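# Move both cartons flat onto the low platform

## Task

Get both cartons lying flat on the low platform, side by side rather than one on top of the other, with no part sticking out past the platform's edges. They must stay put on their own, not only because the robot holds them, and at the end the suction must be released and the tool moved away.

## Robot and tools

Robot: a single arm with a suction cup as its tool. The cup point is the middle of the cup's rim (36 mm across) when nothing touches it, and the cup opens along the cup point's own +z axis. From roughly 4 cm back from the rim the tool body and its camera stick out as much as 9 cm sideways, so allow for that near objects. Joint ranges in rad, base to wrist: waist -3.491..3.491, shoulder -3.140..3.140, elbow -1.187..4.328, forearm roll -3.316..3.316, wrist pitch -3.140..3.140, wrist roll -3.927..3.927. The elbow cannot quite straighten fully.

Frames: results report end_effector_position (metres) and end_effector_quat_wxyz in the scene frame. Its origin sits on the table surface under the arm base; +z is up, and looking along +x, +y is to the left. The base may not be level with the table, and at long reach the reported position may be somewhat off.

execute_actions takes "actions", a list that is empty or holds one item, plus optional "pictures" (true/false; pictures come by default). Empty list: no command, just the current state. An action item has "rows" (1 to 15 rows) and "steps" (1 to 15, default 15); each step lasts 1/30 s, one row per step, and the last row repeats if rows run out. A wait item has only "steps" (up to 300), counted from the previous result, so time spent composing the reply is included. A rejected call sends nothing.

A row is 7 numbers, each between -1 and 1: dx, dy, dz, rx, ry, rz, suction. The first six are an offset, not a pose: they place the cup point's target relative to its pose in the most recent result that showed it (or, before any such result in the scene, and for later calls within one reply, relative to where the robot is when the action begins). The offset is expressed in the cup point's own axes, so +dz pushes along the cup's facing direction. Scale: 1.0 equals 0.6 m for dx..dz and 180 degrees for rotation; rx, ry, rz form a single rotation vector. Every row in a call refers to that same reference, not to the row before it, and all-zero offsets drive the arm back to the reference rather than holding still. The seventh number is suction: above 0.01 switches it on, 0.01 or less switches it off; it keeps its last value.

Each control step, the commanded pose is limited to 70 mm and 16 degrees away from the measured pose; position wins over orientation when both cannot be met. After an action ends, the arm only continues to the last limited pose, so compare the reported pose with the goal and send the remainder next.

move takes "target" (one 7-number row, same offset rules as above) and optional "speed" in m/s, 0.002 to 0.5, default 0.25 (turning capped at twice that in rad/s). It drives the cup point in a straight line toward the target over 0.5 to 10 s; paths needing longer are cut off. It rotates the short way, does not slow for obstacles, and the real motion can lag, drift or overshoot the speed, most when the arm is near full extension. Its result adds a "move:" line giving the ending (done, off_target, moving, held, fault) and any limits (paced = pose clipped; held = some steps blocked, after which motion may jump faster), plus distance to target.

wait takes "seconds" (0 to 10) and sends nothing new. zoom_image takes "camera" (cam_head_left or cam_head_right) and "region" [x0, y0, x1, y1] in image pixels from the top-left, no larger than 504 by 504. Both cameras give 504x504 images through wide lenses with strong radial distortion (focal length about 300 px, centre near 252,253). finished_scene takes "scene", the current scene's number; it is final, and the result reports success and the next task.

Result lines: "pose unreachable" means the clearance check (which treats any mount under the base as part of the arm) altered or blocked the command; HELD flags each step where that happened. "Hand target" is the pose the controller is currently heading for. suction_measured shows vacuum: near 0 means no seal, 0.83 or more means airtight, in between means leaking. part_present turns 1 at 0.50 and back to 0 below 0.45. MOTOR HOT warns of heating from holding loads; an OVER-TEMPERATURE FAULT brakes the arm until it cools.

Gripping: switch suction on and set the rim squarely on a smooth flat face of the carton so it seals all round; edges, seams or holes under the rim leak. Under vacuum the cup compresses, so the load rides up to 12 mm nearer the tool, and a resting object can be lifted even without moving. To release, lower the carton until it rests on the platform, then switch suction off and back away at least 15 mm. If the cup grabs the table, switch suction off to free it.

Avoid: the arm is stiff, so aiming even slightly beyond a firm contact can trigger a fault; impacts are harder at higher speed and deeper overshoot. A contact torque over a joint's limit (139 N m for waist, shoulder, elbow; 34.8 N m for the three wrist joints) or an external force of 150 N stops the arm for 10 s and drops the rest of the call. Do not drop, slam or shove cartons, and never let anything leave the table. Loose objects may occasionally get nudged by outside pushes, so check positions before finishing.

Each tool is called after "Call:" by a JSON object that holds its "api" and its "payload".

## Session

Call:
{"api": "execute_actions", "payload": {"actions": []}}

Scene clock: 0.00 s of 5000.00 s.
end_effector_position=(+0.5002, +0.0124, +0.3948) suction_measured=0.00 part_present=0 end_effector_quat_wxyz=(-0.001, -0.013, +1.000, -0.001)
Joint positions: [ 0.265  0.134  0.191  0.002 -1.631 -0.263]
Joint velocities: [-0.    -0.001  0.    -0.002  0.001  0.   ]
Hand target: +0.500, +0.012, +0.395; -0.001, -0.013, +1.000, -0.001

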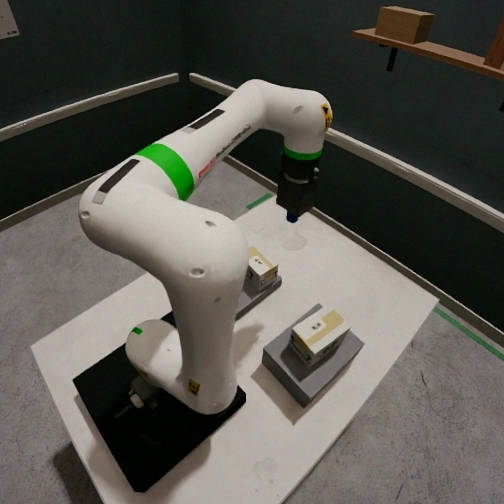

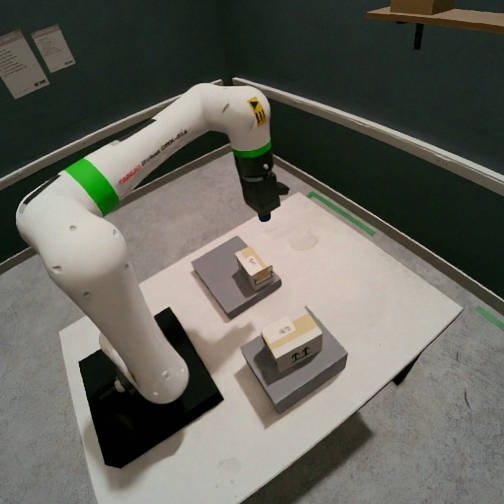

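Call:
{"api": "zoom_image", "payload": {"camera": "cam_head_right", "region": [170, 200, 370, 420]}}

Call:
{"api": "zoom_image", "payload": {"camera": "cam_head_left", "region": [200, 200, 400, 420]}}

Region (170, 200, 370, 420) of cam_head_right's 504x504 image, scaled by 2.291, with more detail than that image has; it fills the left 458 columns of this view, and the rest is white.

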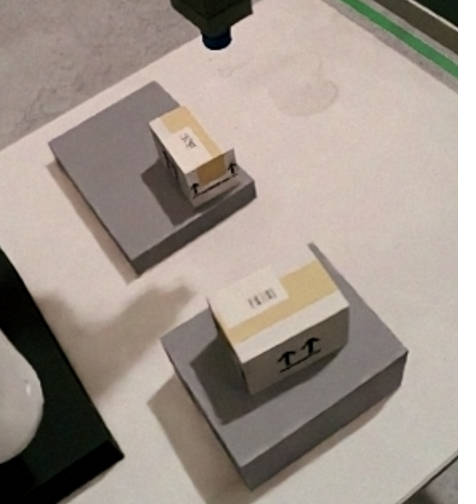

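Region (200, 200, 400, 420) of cam_head_left's 504x504 image, scaled by 2.291, with more detail than that image has; it fills the left 458 columns of this view, and the rest is white.

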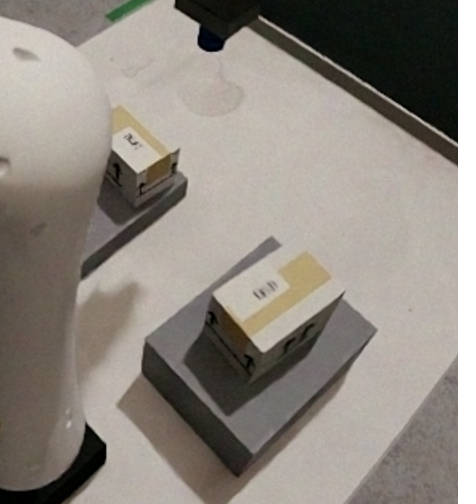

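Call:
{"api": "move", "payload": {"target": [0.083, -0.387, 0.158, 0, 0, 0, 0], "speed": 0.3}}

Scene clock: 55.63 s of 5000.00 s.
end_effector_position=(+0.4558, -0.2210, +0.3000) suction_measured=0.00 part_present=0 end_effector_quat_wxyz=(-0.002, -0.013, +1.000, -0.001)
Joint positions: [-0.215  0.162  0.001  0.002 -1.414  0.217]
Joint velocities: [-0.001  0.002  0.001 -0.001  0.     0.003]
Hand target: +0.456, -0.221, +0.300; -0.002, -0.013, +1.000, -0.001
Off the commanded pose: 0.001 m, 0 deg.
After step 90, 51.27 s passed at rest.
move: done

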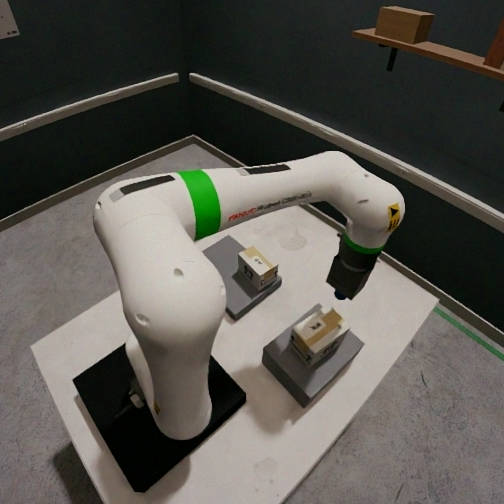

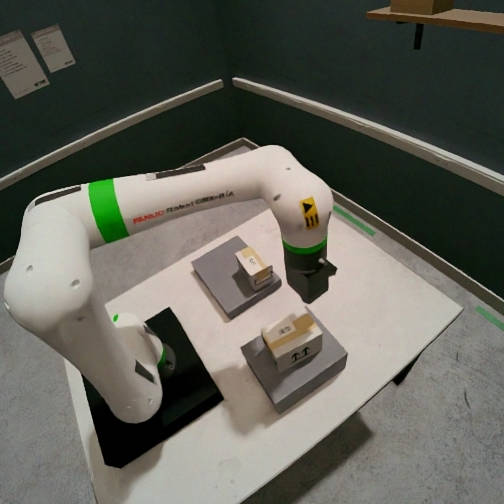

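Call:
{"api": "zoom_image", "payload": {"camera": "cam_head_left", "region": [180, 220, 400, 420]}}

Call:
{"api": "zoom_image", "payload": {"camera": "cam_head_right", "region": [180, 220, 400, 420]}}

Region (180, 220, 400, 420) of cam_head_left's 504x504 image, scaled by 2.291, with more detail than that image has; it fills the top 458 rows of this view, and the rest is white.

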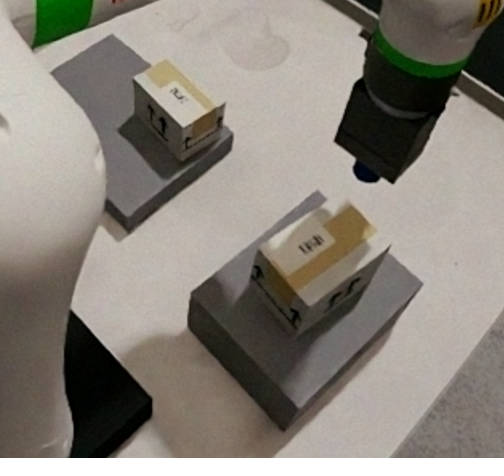

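Region (180, 220, 400, 420) of cam_head_right's 504x504 image, scaled by 2.291, with more detail than that image has; it fills the top 458 rows of this view, and the rest is white.

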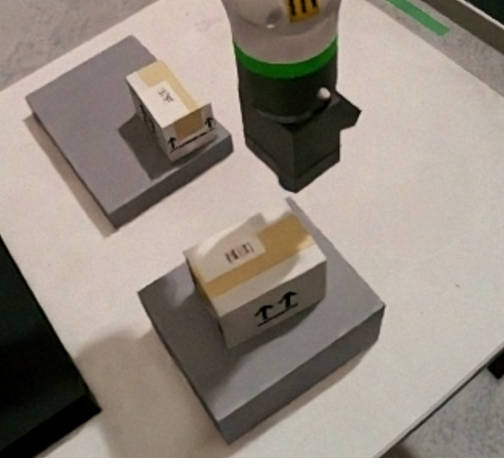

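Call:
{"api": "move", "payload": {"target": [0.093, 0.052, 0.13, 0, 0, 0, 0], "speed": 0.2}}

Scene clock: 90.57 s of 5000.00 s.
end_effector_position=(+0.3991, -0.1912, +0.2222) suction_measured=0.00 part_present=0 end_effector_quat_wxyz=(-0.002, -0.014, +1.000, -0.001)
Joint positions: [-0.171  0.052 -0.307  0.002 -1.215  0.174]
Joint velocities: [ 0.001 -0.001 -0.001  0.001  0.001 -0.002]
Hand target: +0.399, -0.191, +0.222; -0.002, -0.014, +1.000, -0.001
Off the commanded pose: 0.000 m, 0 deg.
After step 90, 31.00 s passed at rest.
move: done

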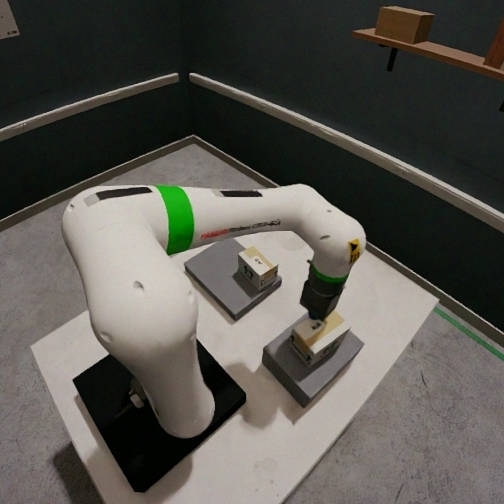

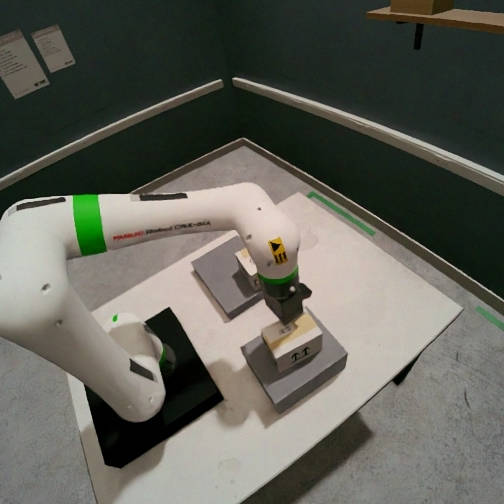

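Call:
{"api": "zoom_image", "payload": {"camera": "cam_head_left", "region": [250, 270, 380, 400]}}

Call:
{"api": "zoom_image", "payload": {"camera": "cam_head_right", "region": [230, 270, 360, 400]}}

Region (250, 270, 380, 400) of cam_head_left's 504x504 image, scaled by 3.877, with more detail than that image has.

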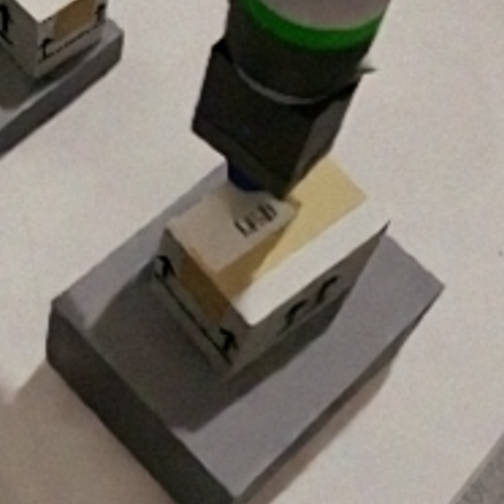

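Region (230, 270, 360, 400) of cam_head_right's 504x504 image, scaled by 3.877, with more detail than that image has.

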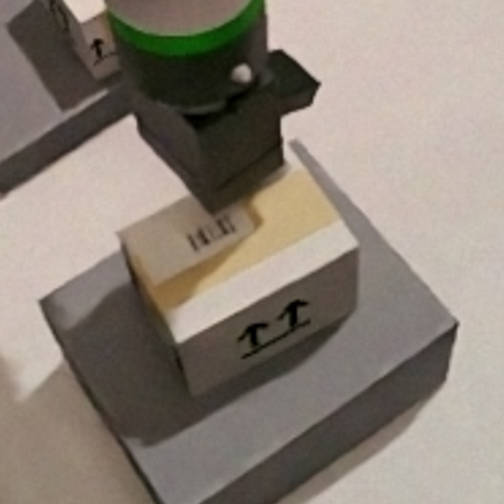

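Call:
{"api": "move", "payload": {"target": [-0.01, -0.045, 0.06, 0, 0, 0, 0], "speed": 0.1}}

Scene clock: 184.50 s of 5000.00 s.
end_effector_position=(+0.4029, -0.2023, +0.2111) suction_measured=0.00 part_present=0 end_effector_quat_wxyz=(+0.001, -0.014, +1.000, -0.002)
Joint positions: [-0.194  0.078 -0.307  0.004 -1.183  0.197]
Joint velocities: [-0.     0.     0.001  0.001 -0.001  0.   ]
Hand target: +0.403, -0.202, +0.211; +0.001, -0.014, +1.000, -0.002
Off the commanded pose: 0.030 m, 0 deg.
FORCE FAULT: contact force on the arm reached its limit, and the arm stopped for 10 seconds. The contact can be on any part of the arm, not only on its tool. The arm's remaining commands of this call were not run. The arm holds still and accepts commands again. Move the arm away from the contact; if what it grips holds it there, let go first. Pushing or pulling that hard again can fault the arm again.
After step 90, 80.60 s passed at rest.
move: fault

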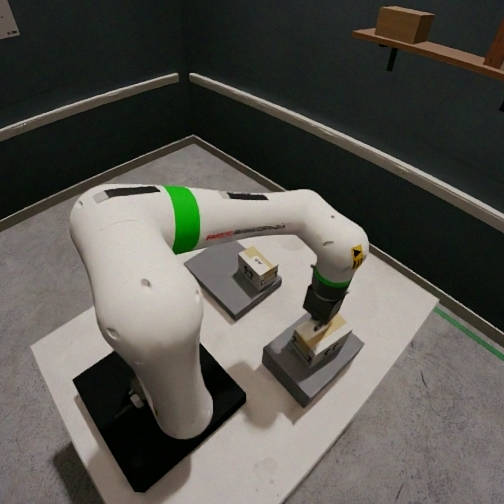

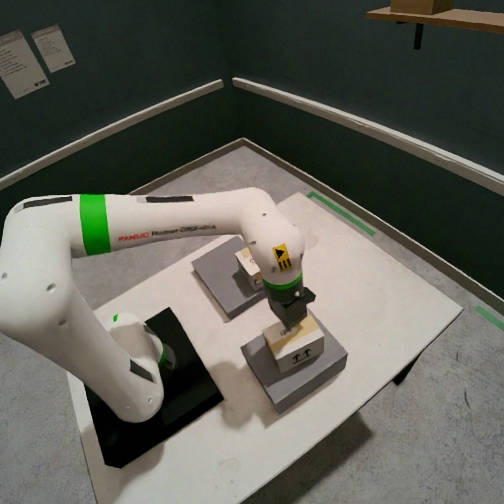

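Call:
{"api": "move", "payload": {"target": [0, 0, -0.04, 0, 0, 0, 0], "speed": 0.05}}

Call:
{"api": "zoom_image", "payload": {"camera": "cam_head_left", "region": [250, 270, 380, 400]}}

Call:
{"api": "zoom_image", "payload": {"camera": "cam_head_right", "region": [230, 270, 360, 400]}}

Scene clock: 191.30 s of 5000.00 s.
end_effector_position=(+0.4029, -0.2023, +0.2351) suction_measured=0.00 part_present=0 end_effector_quat_wxyz=(+0.001, -0.014, +1.000, -0.002)
Joint positions: [-0.194  0.057 -0.271  0.004 -1.241  0.197]
Joint velocities: [-0.001 -0.001  0.001 -0.    -0.001  0.   ]
Hand target: +0.403, -0.202, +0.235; +0.001, -0.014, +1.000, -0.002
Off the commanded pose: 0.000 m, 0 deg.
After step 90, 3.00 s passed at rest.
move: done

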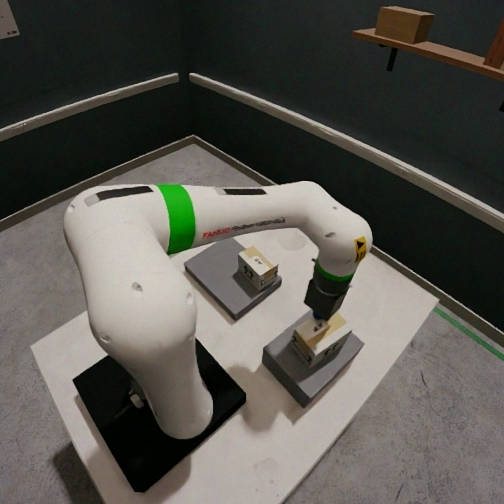

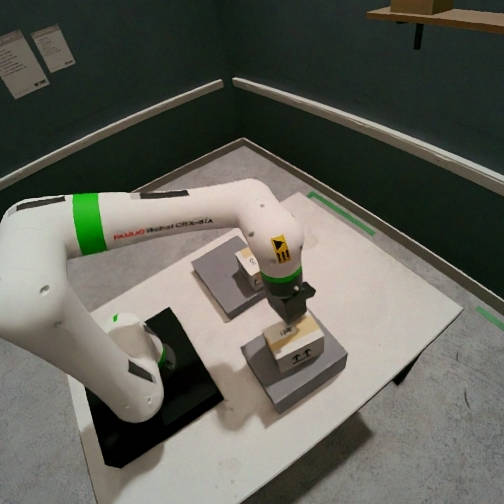

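Region (250, 270, 380, 400) of cam_head_left's 504x504 image, scaled by 3.877, with more detail than that image has.

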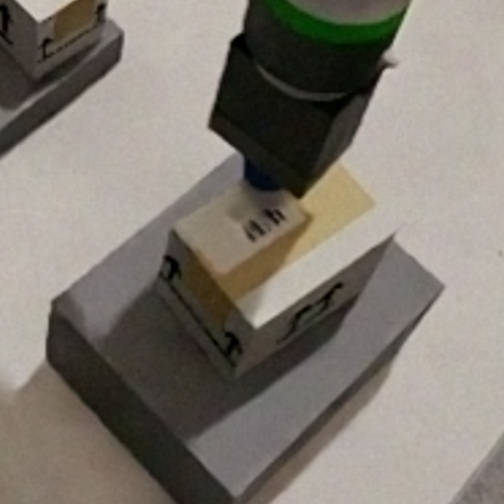

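Region (230, 270, 360, 400) of cam_head_right's 504x504 image, scaled by 3.877, with more detail than that image has.

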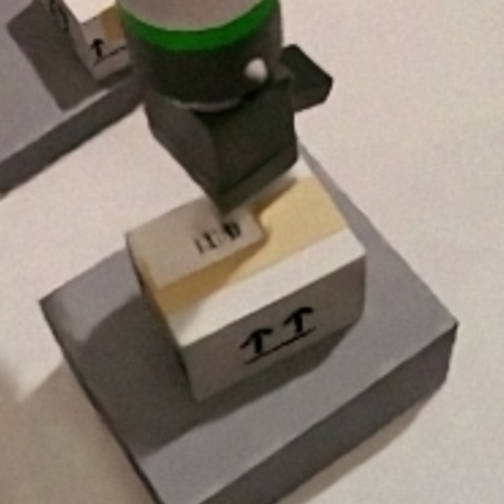

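Call:
{"api": "move", "payload": {"target": [0.018, -0.057, 0, 0, 0, 0, 0], "speed": 0.08}}

Call:
{"api": "zoom_image", "payload": {"camera": "cam_head_left", "region": [250, 270, 380, 400]}}

Scene clock: 222.27 s of 5000.00 s.
end_effector_position=(+0.3930, -0.2367, +0.2351) suction_measured=0.00 part_present=0 end_effector_quat_wxyz=(+0.001, -0.014, +1.000, -0.002)
Joint positions: [-0.276  0.077 -0.25   0.004 -1.242  0.279]
Joint velocities: [-0.001  0.001  0.001 -0.001  0.001  0.001]
Hand target: +0.393, -0.237, +0.235; +0.001, -0.014, +1.000, -0.002
Off the commanded pose: 0.000 m, 0 deg.
After step 90, 27.17 s passed at rest.
move: done

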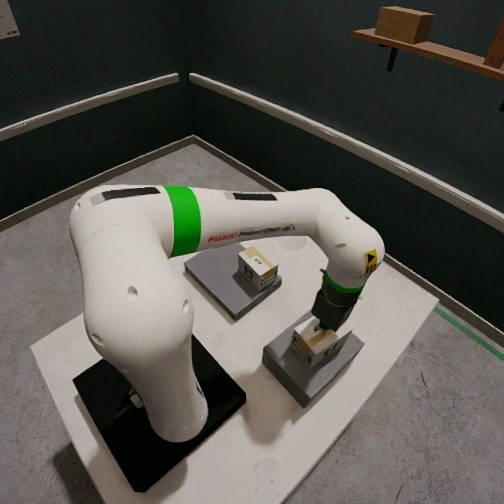

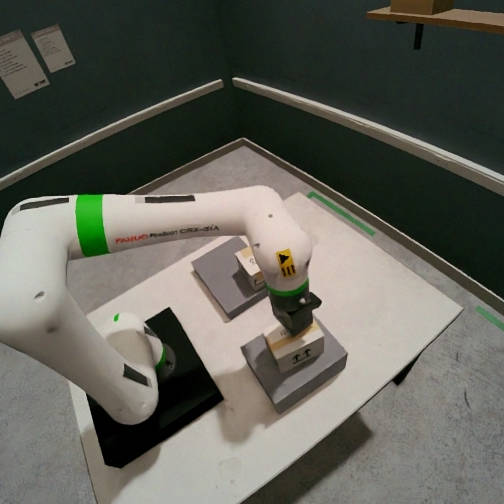

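Region (250, 270, 380, 400) of cam_head_left's 504x504 image, scaled by 3.877, with more detail than that image has.

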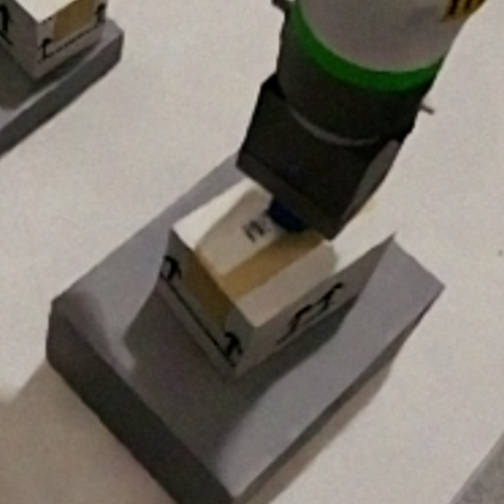

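Call:
{"api": "move", "payload": {"target": [0, 0, 0.025, 0, 0, 0, 1], "speed": 0.02}}

Scene clock: 228.87 s of 5000.00 s.
end_effector_position=(+0.3930, -0.2367, +0.2201) suction_measured=0.91 part_present=1 end_effector_quat_wxyz=(+0.001, -0.014, +1.000, -0.002)
Joint positions: [-0.276  0.09  -0.273  0.004 -1.206  0.279]
Joint velocities: [-0.     0.     0.    -0.001  0.007 -0.001]
Hand target: +0.393, -0.237, +0.220; +0.001, -0.014, +1.000, -0.002
Off the commanded pose: 0.000 m, 0 deg.
After step 90, 2.63 s passed at rest.
move: done

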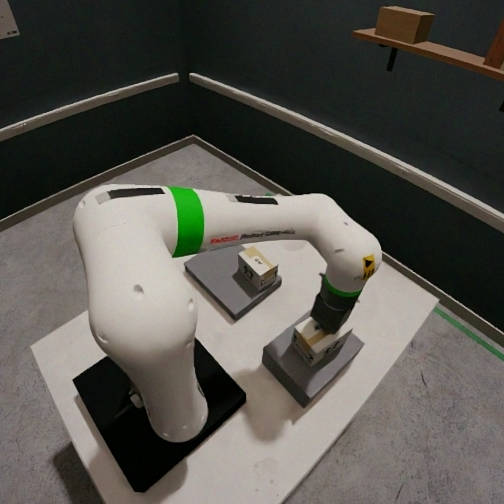

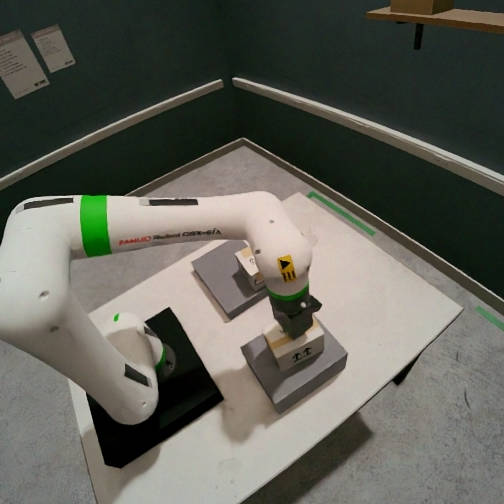

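Call:
{"api": "move", "payload": {"target": [0, 0, -0.13, 0, 0, 0, 1], "speed": 0.15}}

Call:
{"api": "move", "payload": {"target": [0.06, 0.57, 0, 0, 0, 0.45, 1], "speed": 0.25}}

Scene clock: 287.80 s of 5000.00 s.
end_effector_position=(+0.3928, -0.2366, +0.2981) suction_measured=0.95 part_present=1 end_effector_quat_wxyz=(+0.001, -0.014, +1.000, -0.002)
Joint positions: [-0.276  0.037 -0.14   0.004 -1.391  0.279]
Joint velocities: [ 0.001  0.     0.002 -0.003 -0.002 -0.001]
Hand target: +0.393, -0.237, +0.298; +0.001, -0.014, +1.000, -0.002
Off the commanded pose: 0.000 m, 0 deg.
After step 90, 55.03 s passed at rest.
move: done

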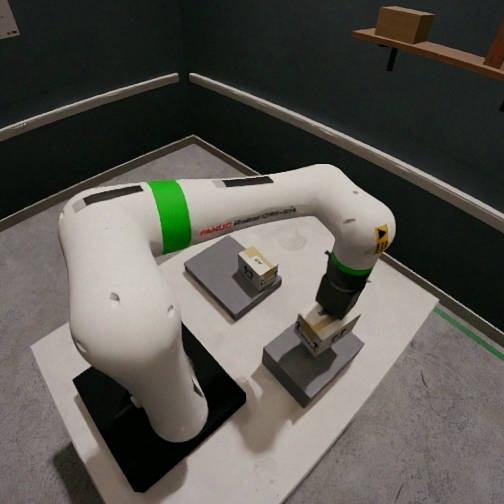

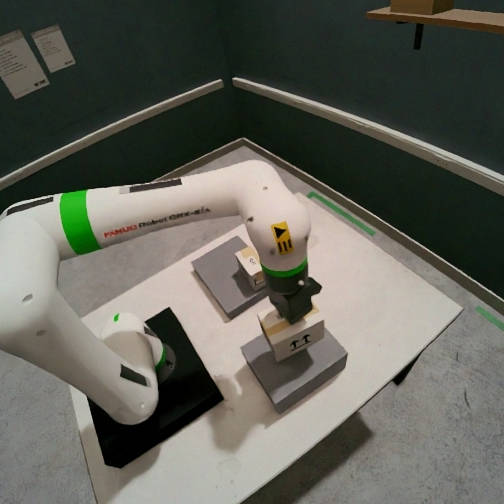

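Scene clock: 291.07 s of 5000.00 s.
end_effector_position=(+0.3482, +0.1043, +0.2972) suction_measured=0.95 part_present=1 end_effector_quat_wxyz=(+0.004, +0.639, +0.769, -0.001)
Joint positions: [ 0.64  -0.211 -0.371  0.008 -1.412 -2.051]
Joint velocities: [ 0.002 -0.001 -0.002  0.001 -0.    -0.002]
Hand target: +0.348, +0.104, +0.297; +0.004, +0.639, +0.769, -0.001
Off the commanded pose: 0.001 m, 0 deg.
move: done

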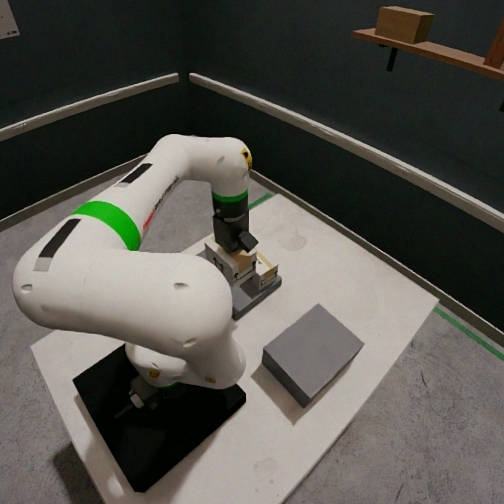

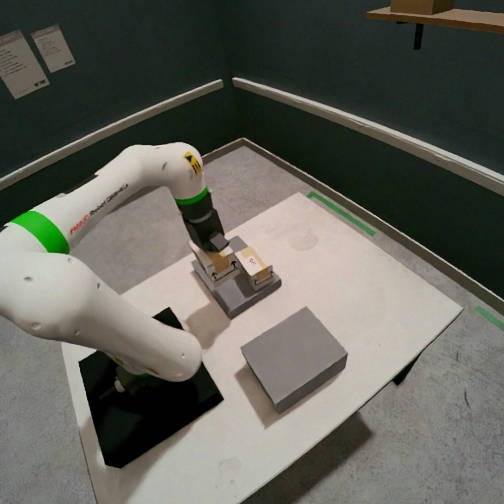

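Call:
{"api": "zoom_image", "payload": {"camera": "cam_head_right", "region": [160, 200, 310, 340]}}

Call:
{"api": "zoom_image", "payload": {"camera": "cam_head_left", "region": [160, 200, 310, 340]}}

Region (160, 200, 310, 340) of cam_head_right's 504x504 image, scaled by 3.360, with more detail than that image has; it fills the top 470 rows of this view, and the rest is white.

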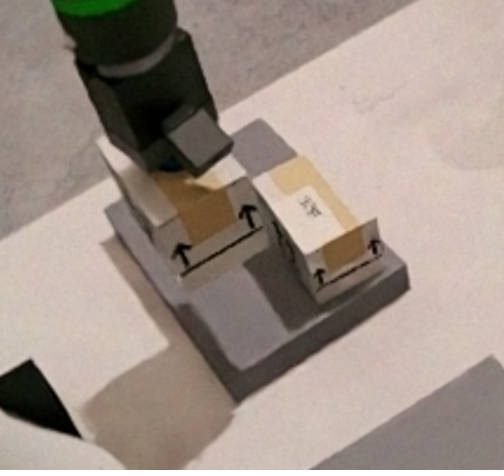

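Region (160, 200, 310, 340) of cam_head_left's 504x504 image, scaled by 3.360, with more detail than that image has; it fills the top 470 rows of this view, and the rest is white.

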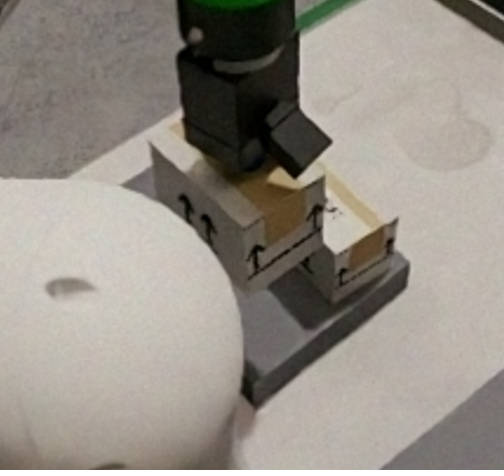

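Call:
{"api": "move", "payload": {"target": [0, 0, 0.17, 0, 0, 0, 1], "speed": 0.1}}

Call:
{"api": "zoom_image", "payload": {"camera": "cam_head_right", "region": [160, 200, 310, 340]}}

Scene clock: 349.33 s of 5000.00 s.
end_effector_position=(+0.3484, +0.1039, +0.1952) suction_measured=0.95 part_present=1 end_effector_quat_wxyz=(+0.003, +0.639, +0.769, -0.001)
Joint positions: [ 0.638 -0.132 -0.553  0.008 -1.15  -2.051]
Joint velocities: [ 0.001  0.001 -0.001  0.001  0.001 -0.002]
Hand target: +0.348, +0.104, +0.195; +0.004, +0.639, +0.769, -0.001
Off the commanded pose: 0.000 m, 0 deg.
After step 90, 53.90 s passed at rest.
move: done

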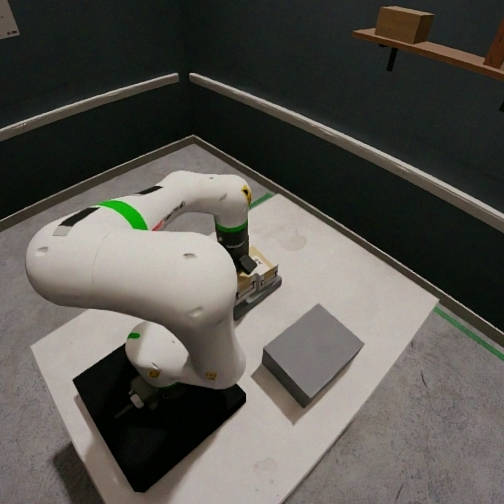

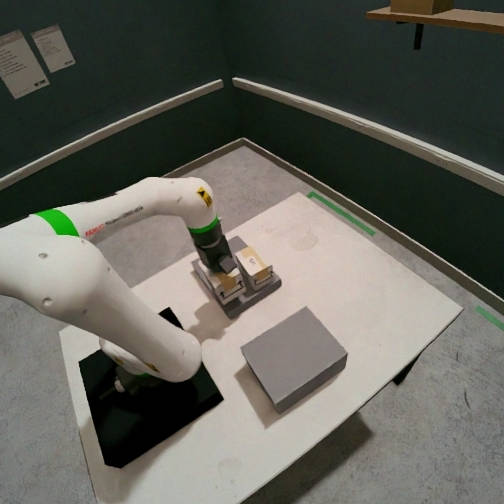

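Region (160, 200, 310, 340) of cam_head_right's 504x504 image, scaled by 3.360, with more detail than that image has; it fills the top 470 rows of this view, and the rest is white.

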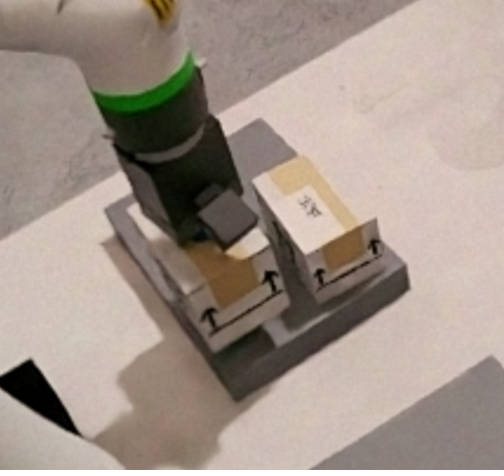

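Call:
{"api": "move", "payload": {"target": [0.098, 0.018, 0.03, 0, 0, 0, 1], "speed": 0.08}}

Call:
{"api": "zoom_image", "payload": {"camera": "cam_head_right", "region": [160, 200, 310, 340]}}

Scene clock: 371.20 s of 5000.00 s.
end_effector_position=(+0.3484, +0.1636, +0.1770) suction_measured=0.95 part_present=1 end_effector_quat_wxyz=(+0.004, +0.639, +0.769, -0.001)
Joint positions: [ 0.766 -0.05  -0.527  0.008 -1.096 -2.179]
Joint velocities: [ 0.001  0.001  0.     0.002 -0.001 -0.   ]
Hand target: +0.348, +0.164, +0.177; +0.004, +0.639, +0.770, -0.001
Off the commanded pose: 0.000 m, 0 deg.
After step 90, 17.73 s passed at rest.
move: done

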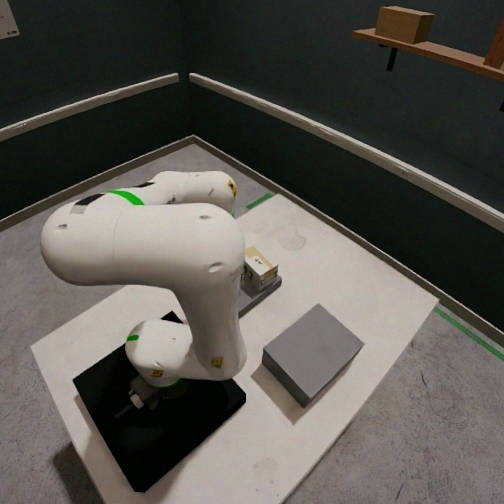

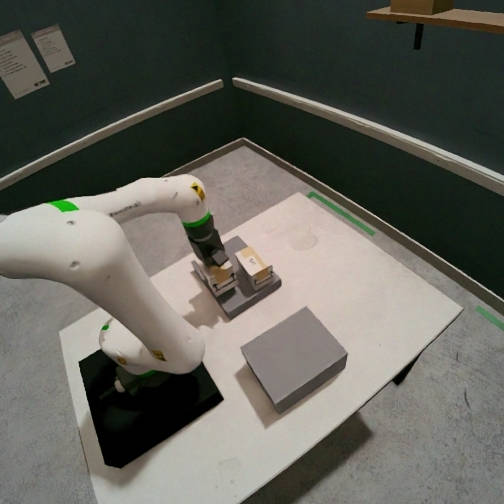

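Region (160, 200, 310, 340) of cam_head_right's 504x504 image, scaled by 3.360, with more detail than that image has; it fills the top 470 rows of this view, and the rest is white.

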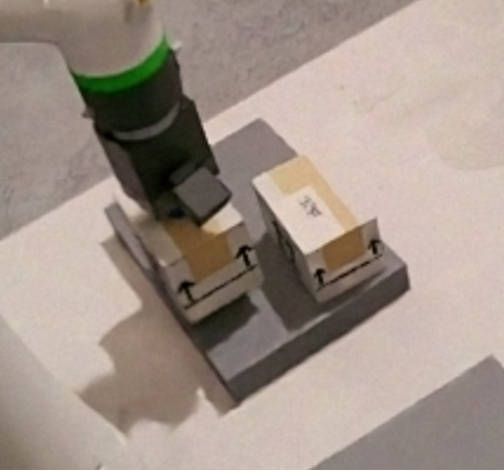

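Call:
{"api": "move", "payload": {"target": [-0.0076, 0.041, 0.025, 0, 0, 0, 1], "speed": 0.05}}

Call:
{"api": "zoom_image", "payload": {"camera": "cam_head_right", "region": [160, 200, 310, 340]}}

Scene clock: 382.87 s of 5000.00 s.
end_effector_position=(+0.3734, +0.1635, +0.1621) suction_measured=0.95 part_present=1 end_effector_quat_wxyz=(+0.004, +0.639, +0.770, -0.001)
Joint positions: [ 0.719  0.028 -0.488  0.009 -1.056 -2.133]
Joint velocities: [-0.001  0.002  0.001 -0.002  0.001 -0.   ]
Hand target: +0.373, +0.164, +0.162; +0.004, +0.639, +0.769, -0.001
Off the commanded pose: 0.000 m, 0 deg.
After step 90, 7.77 s passed at rest.
move: done

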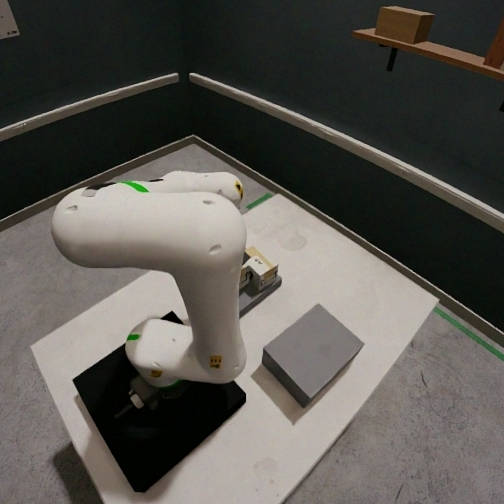

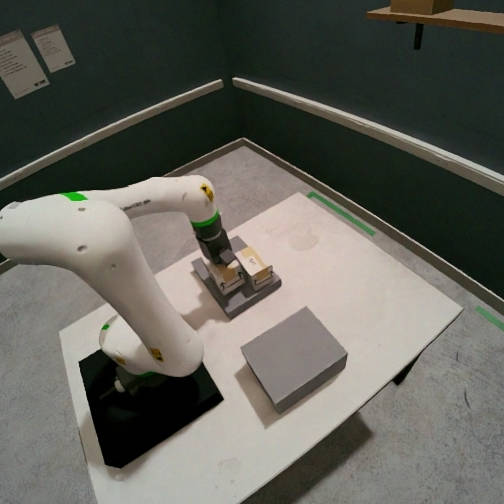

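Region (160, 200, 310, 340) of cam_head_right's 504x504 image, scaled by 3.360, with more detail than that image has; it fills the top 470 rows of this view, and the rest is white.

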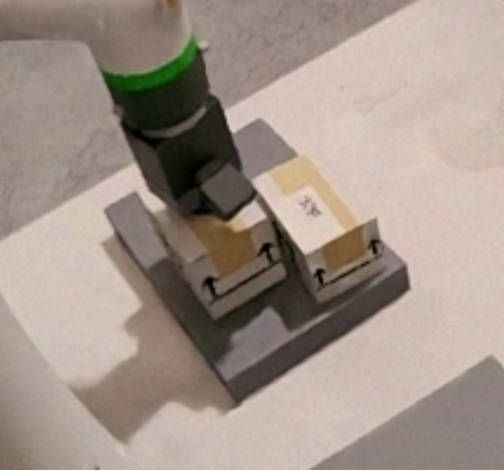

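Call:
{"api": "move", "payload": {"target": [0, 0, 0.017, 0, 0, 0, 1], "speed": 0.015}}

Call:
{"api": "zoom_image", "payload": {"camera": "cam_head_right", "region": [190, 240, 290, 330]}}

Scene clock: 400.07 s of 5000.00 s.
end_effector_position=(+0.3735, +0.1635, +0.1519) suction_measured=0.95 part_present=1 end_effector_quat_wxyz=(+0.004, +0.639, +0.770, -0.001)
Joint positions: [ 0.719  0.043 -0.501  0.009 -1.029 -2.133]
Joint velocities: [-0.     0.    -0.     0.001  0.001 -0.   ]
Hand target: +0.373, +0.163, +0.152; +0.004, +0.639, +0.770, -0.001
Off the commanded pose: 0.000 m, 0 deg.
After step 90, 13.30 s passed at rest.
move: done

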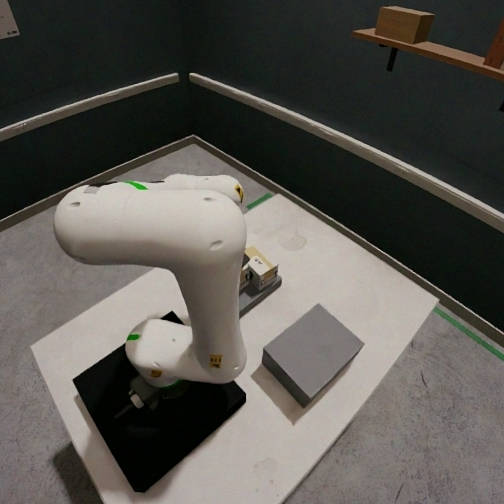

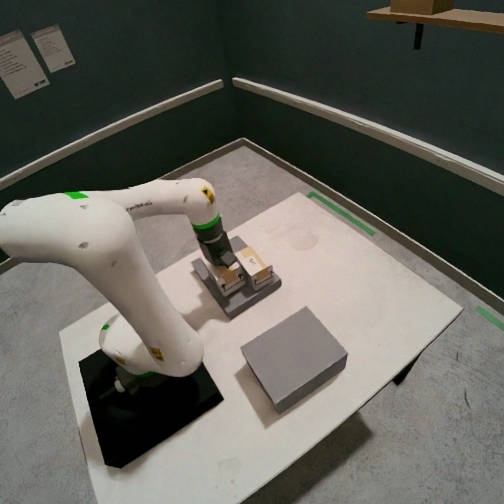

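Region (190, 240, 290, 330) of cam_head_right's 504x504 image, scaled by 5.040, with more detail than that image has; it fills the top 454 rows of this view, and the rest is white.

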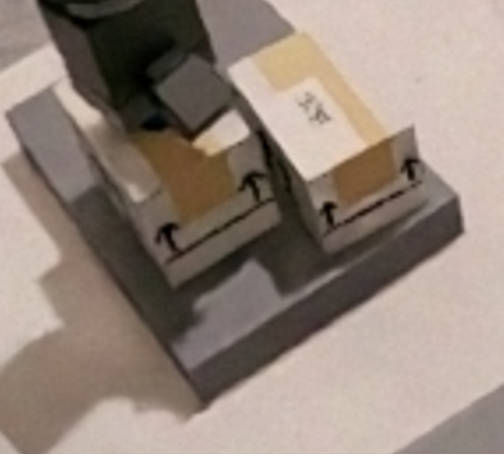

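Call:
{"api": "move", "payload": {"target": [0, 0, 0.013, 0, 0, 0, 1], "speed": 0.01}}

Call:
{"api": "zoom_image", "payload": {"camera": "cam_head_right", "region": [190, 240, 290, 330]}}

Scene clock: 408.93 s of 5000.00 s.
end_effector_position=(+0.3735, +0.1635, +0.1442) suction_measured=0.95 part_present=1 end_effector_quat_wxyz=(+0.004, +0.639, +0.770, -0.001)
Joint positions: [ 0.719  0.054 -0.51   0.009 -1.008 -2.133]
Joint velocities: [-0.     0.001  0.001 -0.001  0.     0.   ]
Hand target: +0.373, +0.163, +0.144; +0.004, +0.639, +0.770, -0.001
Off the commanded pose: 0.000 m, 0 deg.
After step 90, 4.87 s passed at rest.
move: done

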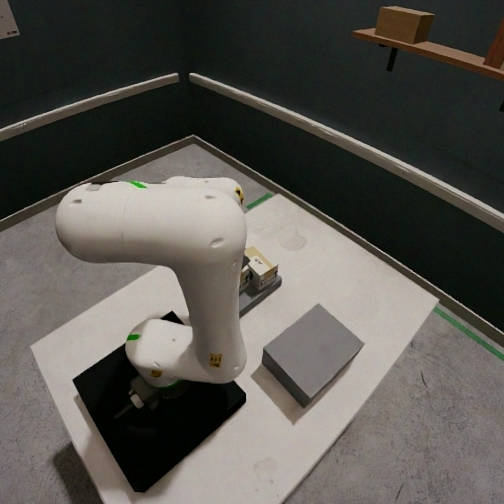

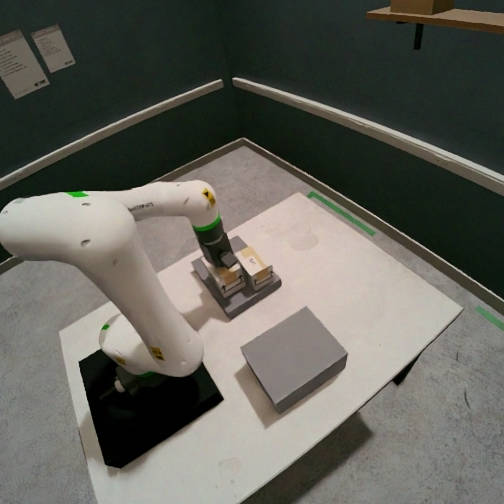

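Region (190, 240, 290, 330) of cam_head_right's 504x504 image, scaled by 5.040, with more detail than that image has; it fills the top 454 rows of this view, and the rest is white.

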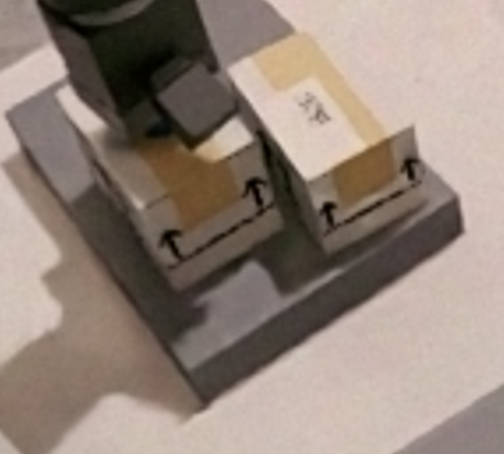

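Call:
{"api": "move", "payload": {"target": [0, 0, 0.008, 0, 0, 0, 1], "speed": 0.008}}

Call:
{"api": "zoom_image", "payload": {"camera": "cam_head_right", "region": [190, 240, 290, 330]}}

Scene clock: 419.30 s of 5000.00 s.
end_effector_position=(+0.3735, +0.1634, +0.1394) suction_measured=0.95 part_present=1 end_effector_quat_wxyz=(+0.004, +0.638, +0.770, -0.001)
Joint positions: [ 0.719  0.061 -0.516  0.009 -0.995 -2.133]
Joint velocities: [-0.     0.001 -0.     0.    -0.    -0.   ]
Hand target: +0.374, +0.163, +0.139; +0.004, +0.639, +0.770, -0.001
Off the commanded pose: 0.000 m, 0 deg.
After step 90, 6.53 s passed at rest.
move: done

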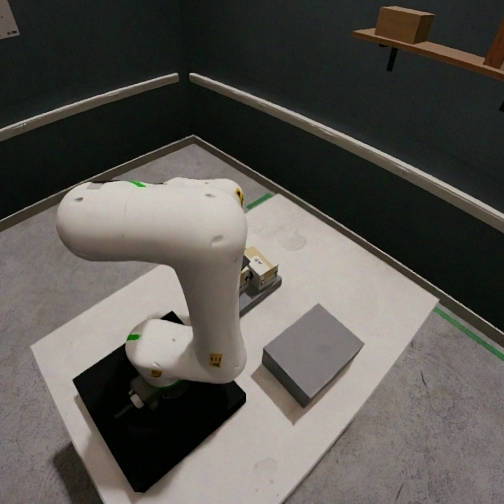

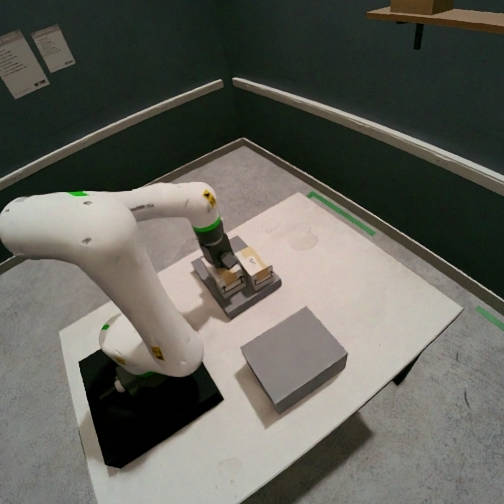

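Region (190, 240, 290, 330) of cam_head_right's 504x504 image, scaled by 5.040, with more detail than that image has; it fills the top 454 rows of this view, and the rest is white.

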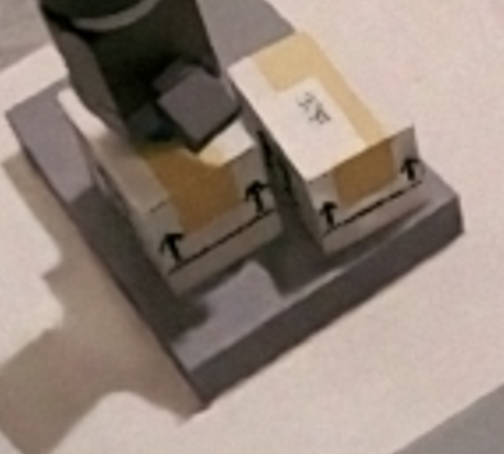

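Call:
{"api": "execute_actions", "payload": {"actions": [{"rows": [[0, 0, 0.003, 0, 0, 0, 0]], "steps": 15}], "pictures": false}}

Call:
{"api": "move", "payload": {"target": [0, 0, -0.25, 0, 0, 0, 0], "speed": 0.15}}

Call:
{"api": "zoom_image", "payload": {"camera": "cam_head_right", "region": [170, 220, 300, 330]}}

Scene clock: 438.70 s of 5000.00 s.
end_effector_position=(+0.3741, +0.1637, +0.1392) suction_measured=0.00 part_present=0 end_effector_quat_wxyz=(+0.004, +0.638, +0.770, -0.000)
Joint positions: [ 0.719  0.062 -0.516  0.01  -0.993 -2.133]
Joint velocities: [ 0.    -0.    -0.     0.     0.     0.001]
Hand target: +0.374, +0.164, +0.139; +0.004, +0.638, +0.770, -0.000
Off the commanded pose: 0.002 m, 0 deg.
FORCE FAULT: contact force on the arm reached its limit, and the arm stopped for 10 seconds. The contact can be on any part of the arm, not only on its tool. The arm's remaining commands of this call were not run. The arm holds still and accepts commands again. Move the arm away from the contact; if what it grips holds it there, let go first. Pushing or pulling that hard again can fault the arm again.
The stop began at step 99 of this call (marked STOPPED below). From that step on the arm followed nothing that you had sent. 7 steps, steps kept back included, did not run and will not run. Nothing is kept back now.
Steps of this call (steps 1 to 90: nothing new was sent; then 6.10 s passed at rest; steps 91 to 98: the first 8 steps of this action; steps 99 to 399: the stop). Readings (end_effector_position | what the end effector reports):
91: (+0.3735, +0.1634, +0.1394) | suction_measured=0.60 part_present=1
92: (+0.3735, +0.1635, +0.1390) | suction_measured=0.19 part_present=0
94: (+0.3736, +0.1636, +0.1384) | suction_measured=0.00 part_present=0
98: (+0.3738, +0.1636, +0.1384) | suction_measured=0.00 part_present=0
99: (+0.3740, +0.1636, +0.1389) | suction_measured=0.00 part_present=0 STOPPED
399: the state above

not run: a fault stop came before this call.

Region (170, 220, 300, 330) of cam_head_right's 504x504 image, scaled by 3.877, with more detail than that image has; it fills the top 426 rows of this view, and the rest is white.

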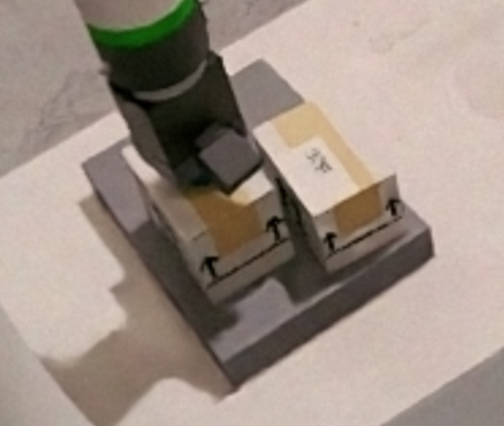

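Call:
{"api": "move", "payload": {"target": [0, 0, -0.25, 0, 0, 0, 0], "speed": 0.15}}

Call:
{"api": "zoom_image", "payload": {"camera": "cam_head_right", "region": [170, 220, 300, 330]}}

Scene clock: 454.93 s of 5000.00 s.
end_effector_position=(+0.3734, +0.1643, +0.2892) suction_measured=0.00 part_present=0 end_effector_quat_wxyz=(+0.004, +0.639, +0.770, -0.000)
Joint positions: [ 0.721 -0.088 -0.285  0.009 -1.374 -2.132]
Joint velocities: [ 0.    -0.001  0.002  0.    -0.001 -0.   ]
Hand target: +0.373, +0.164, +0.289; +0.004, +0.639, +0.770, -0.000
Off the commanded pose: 0.000 m, 0 deg.
After step 90, 11.87 s passed at rest.
move: done

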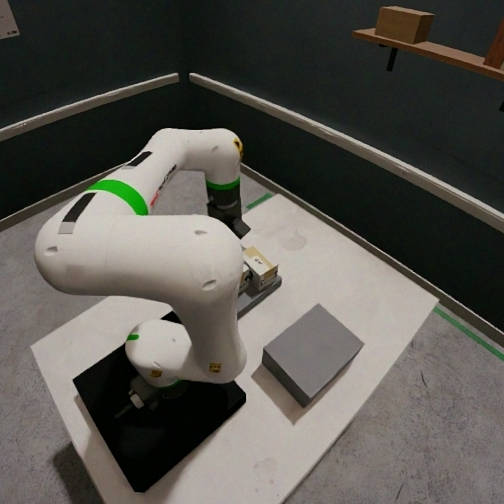

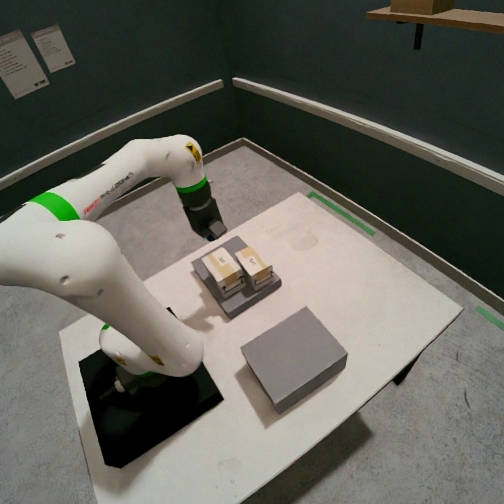

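Region (170, 220, 300, 330) of cam_head_right's 504x504 image, scaled by 3.877, with more detail than that image has; it fills the top 426 rows of this view, and the rest is white.

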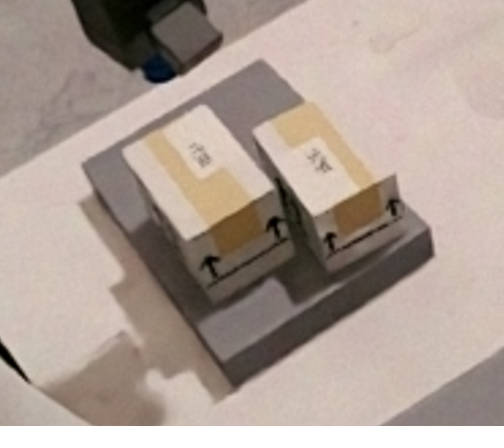

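Call:
{"api": "finished_scene", "payload": {"scene": 1}}

The scene is finished: the task was done.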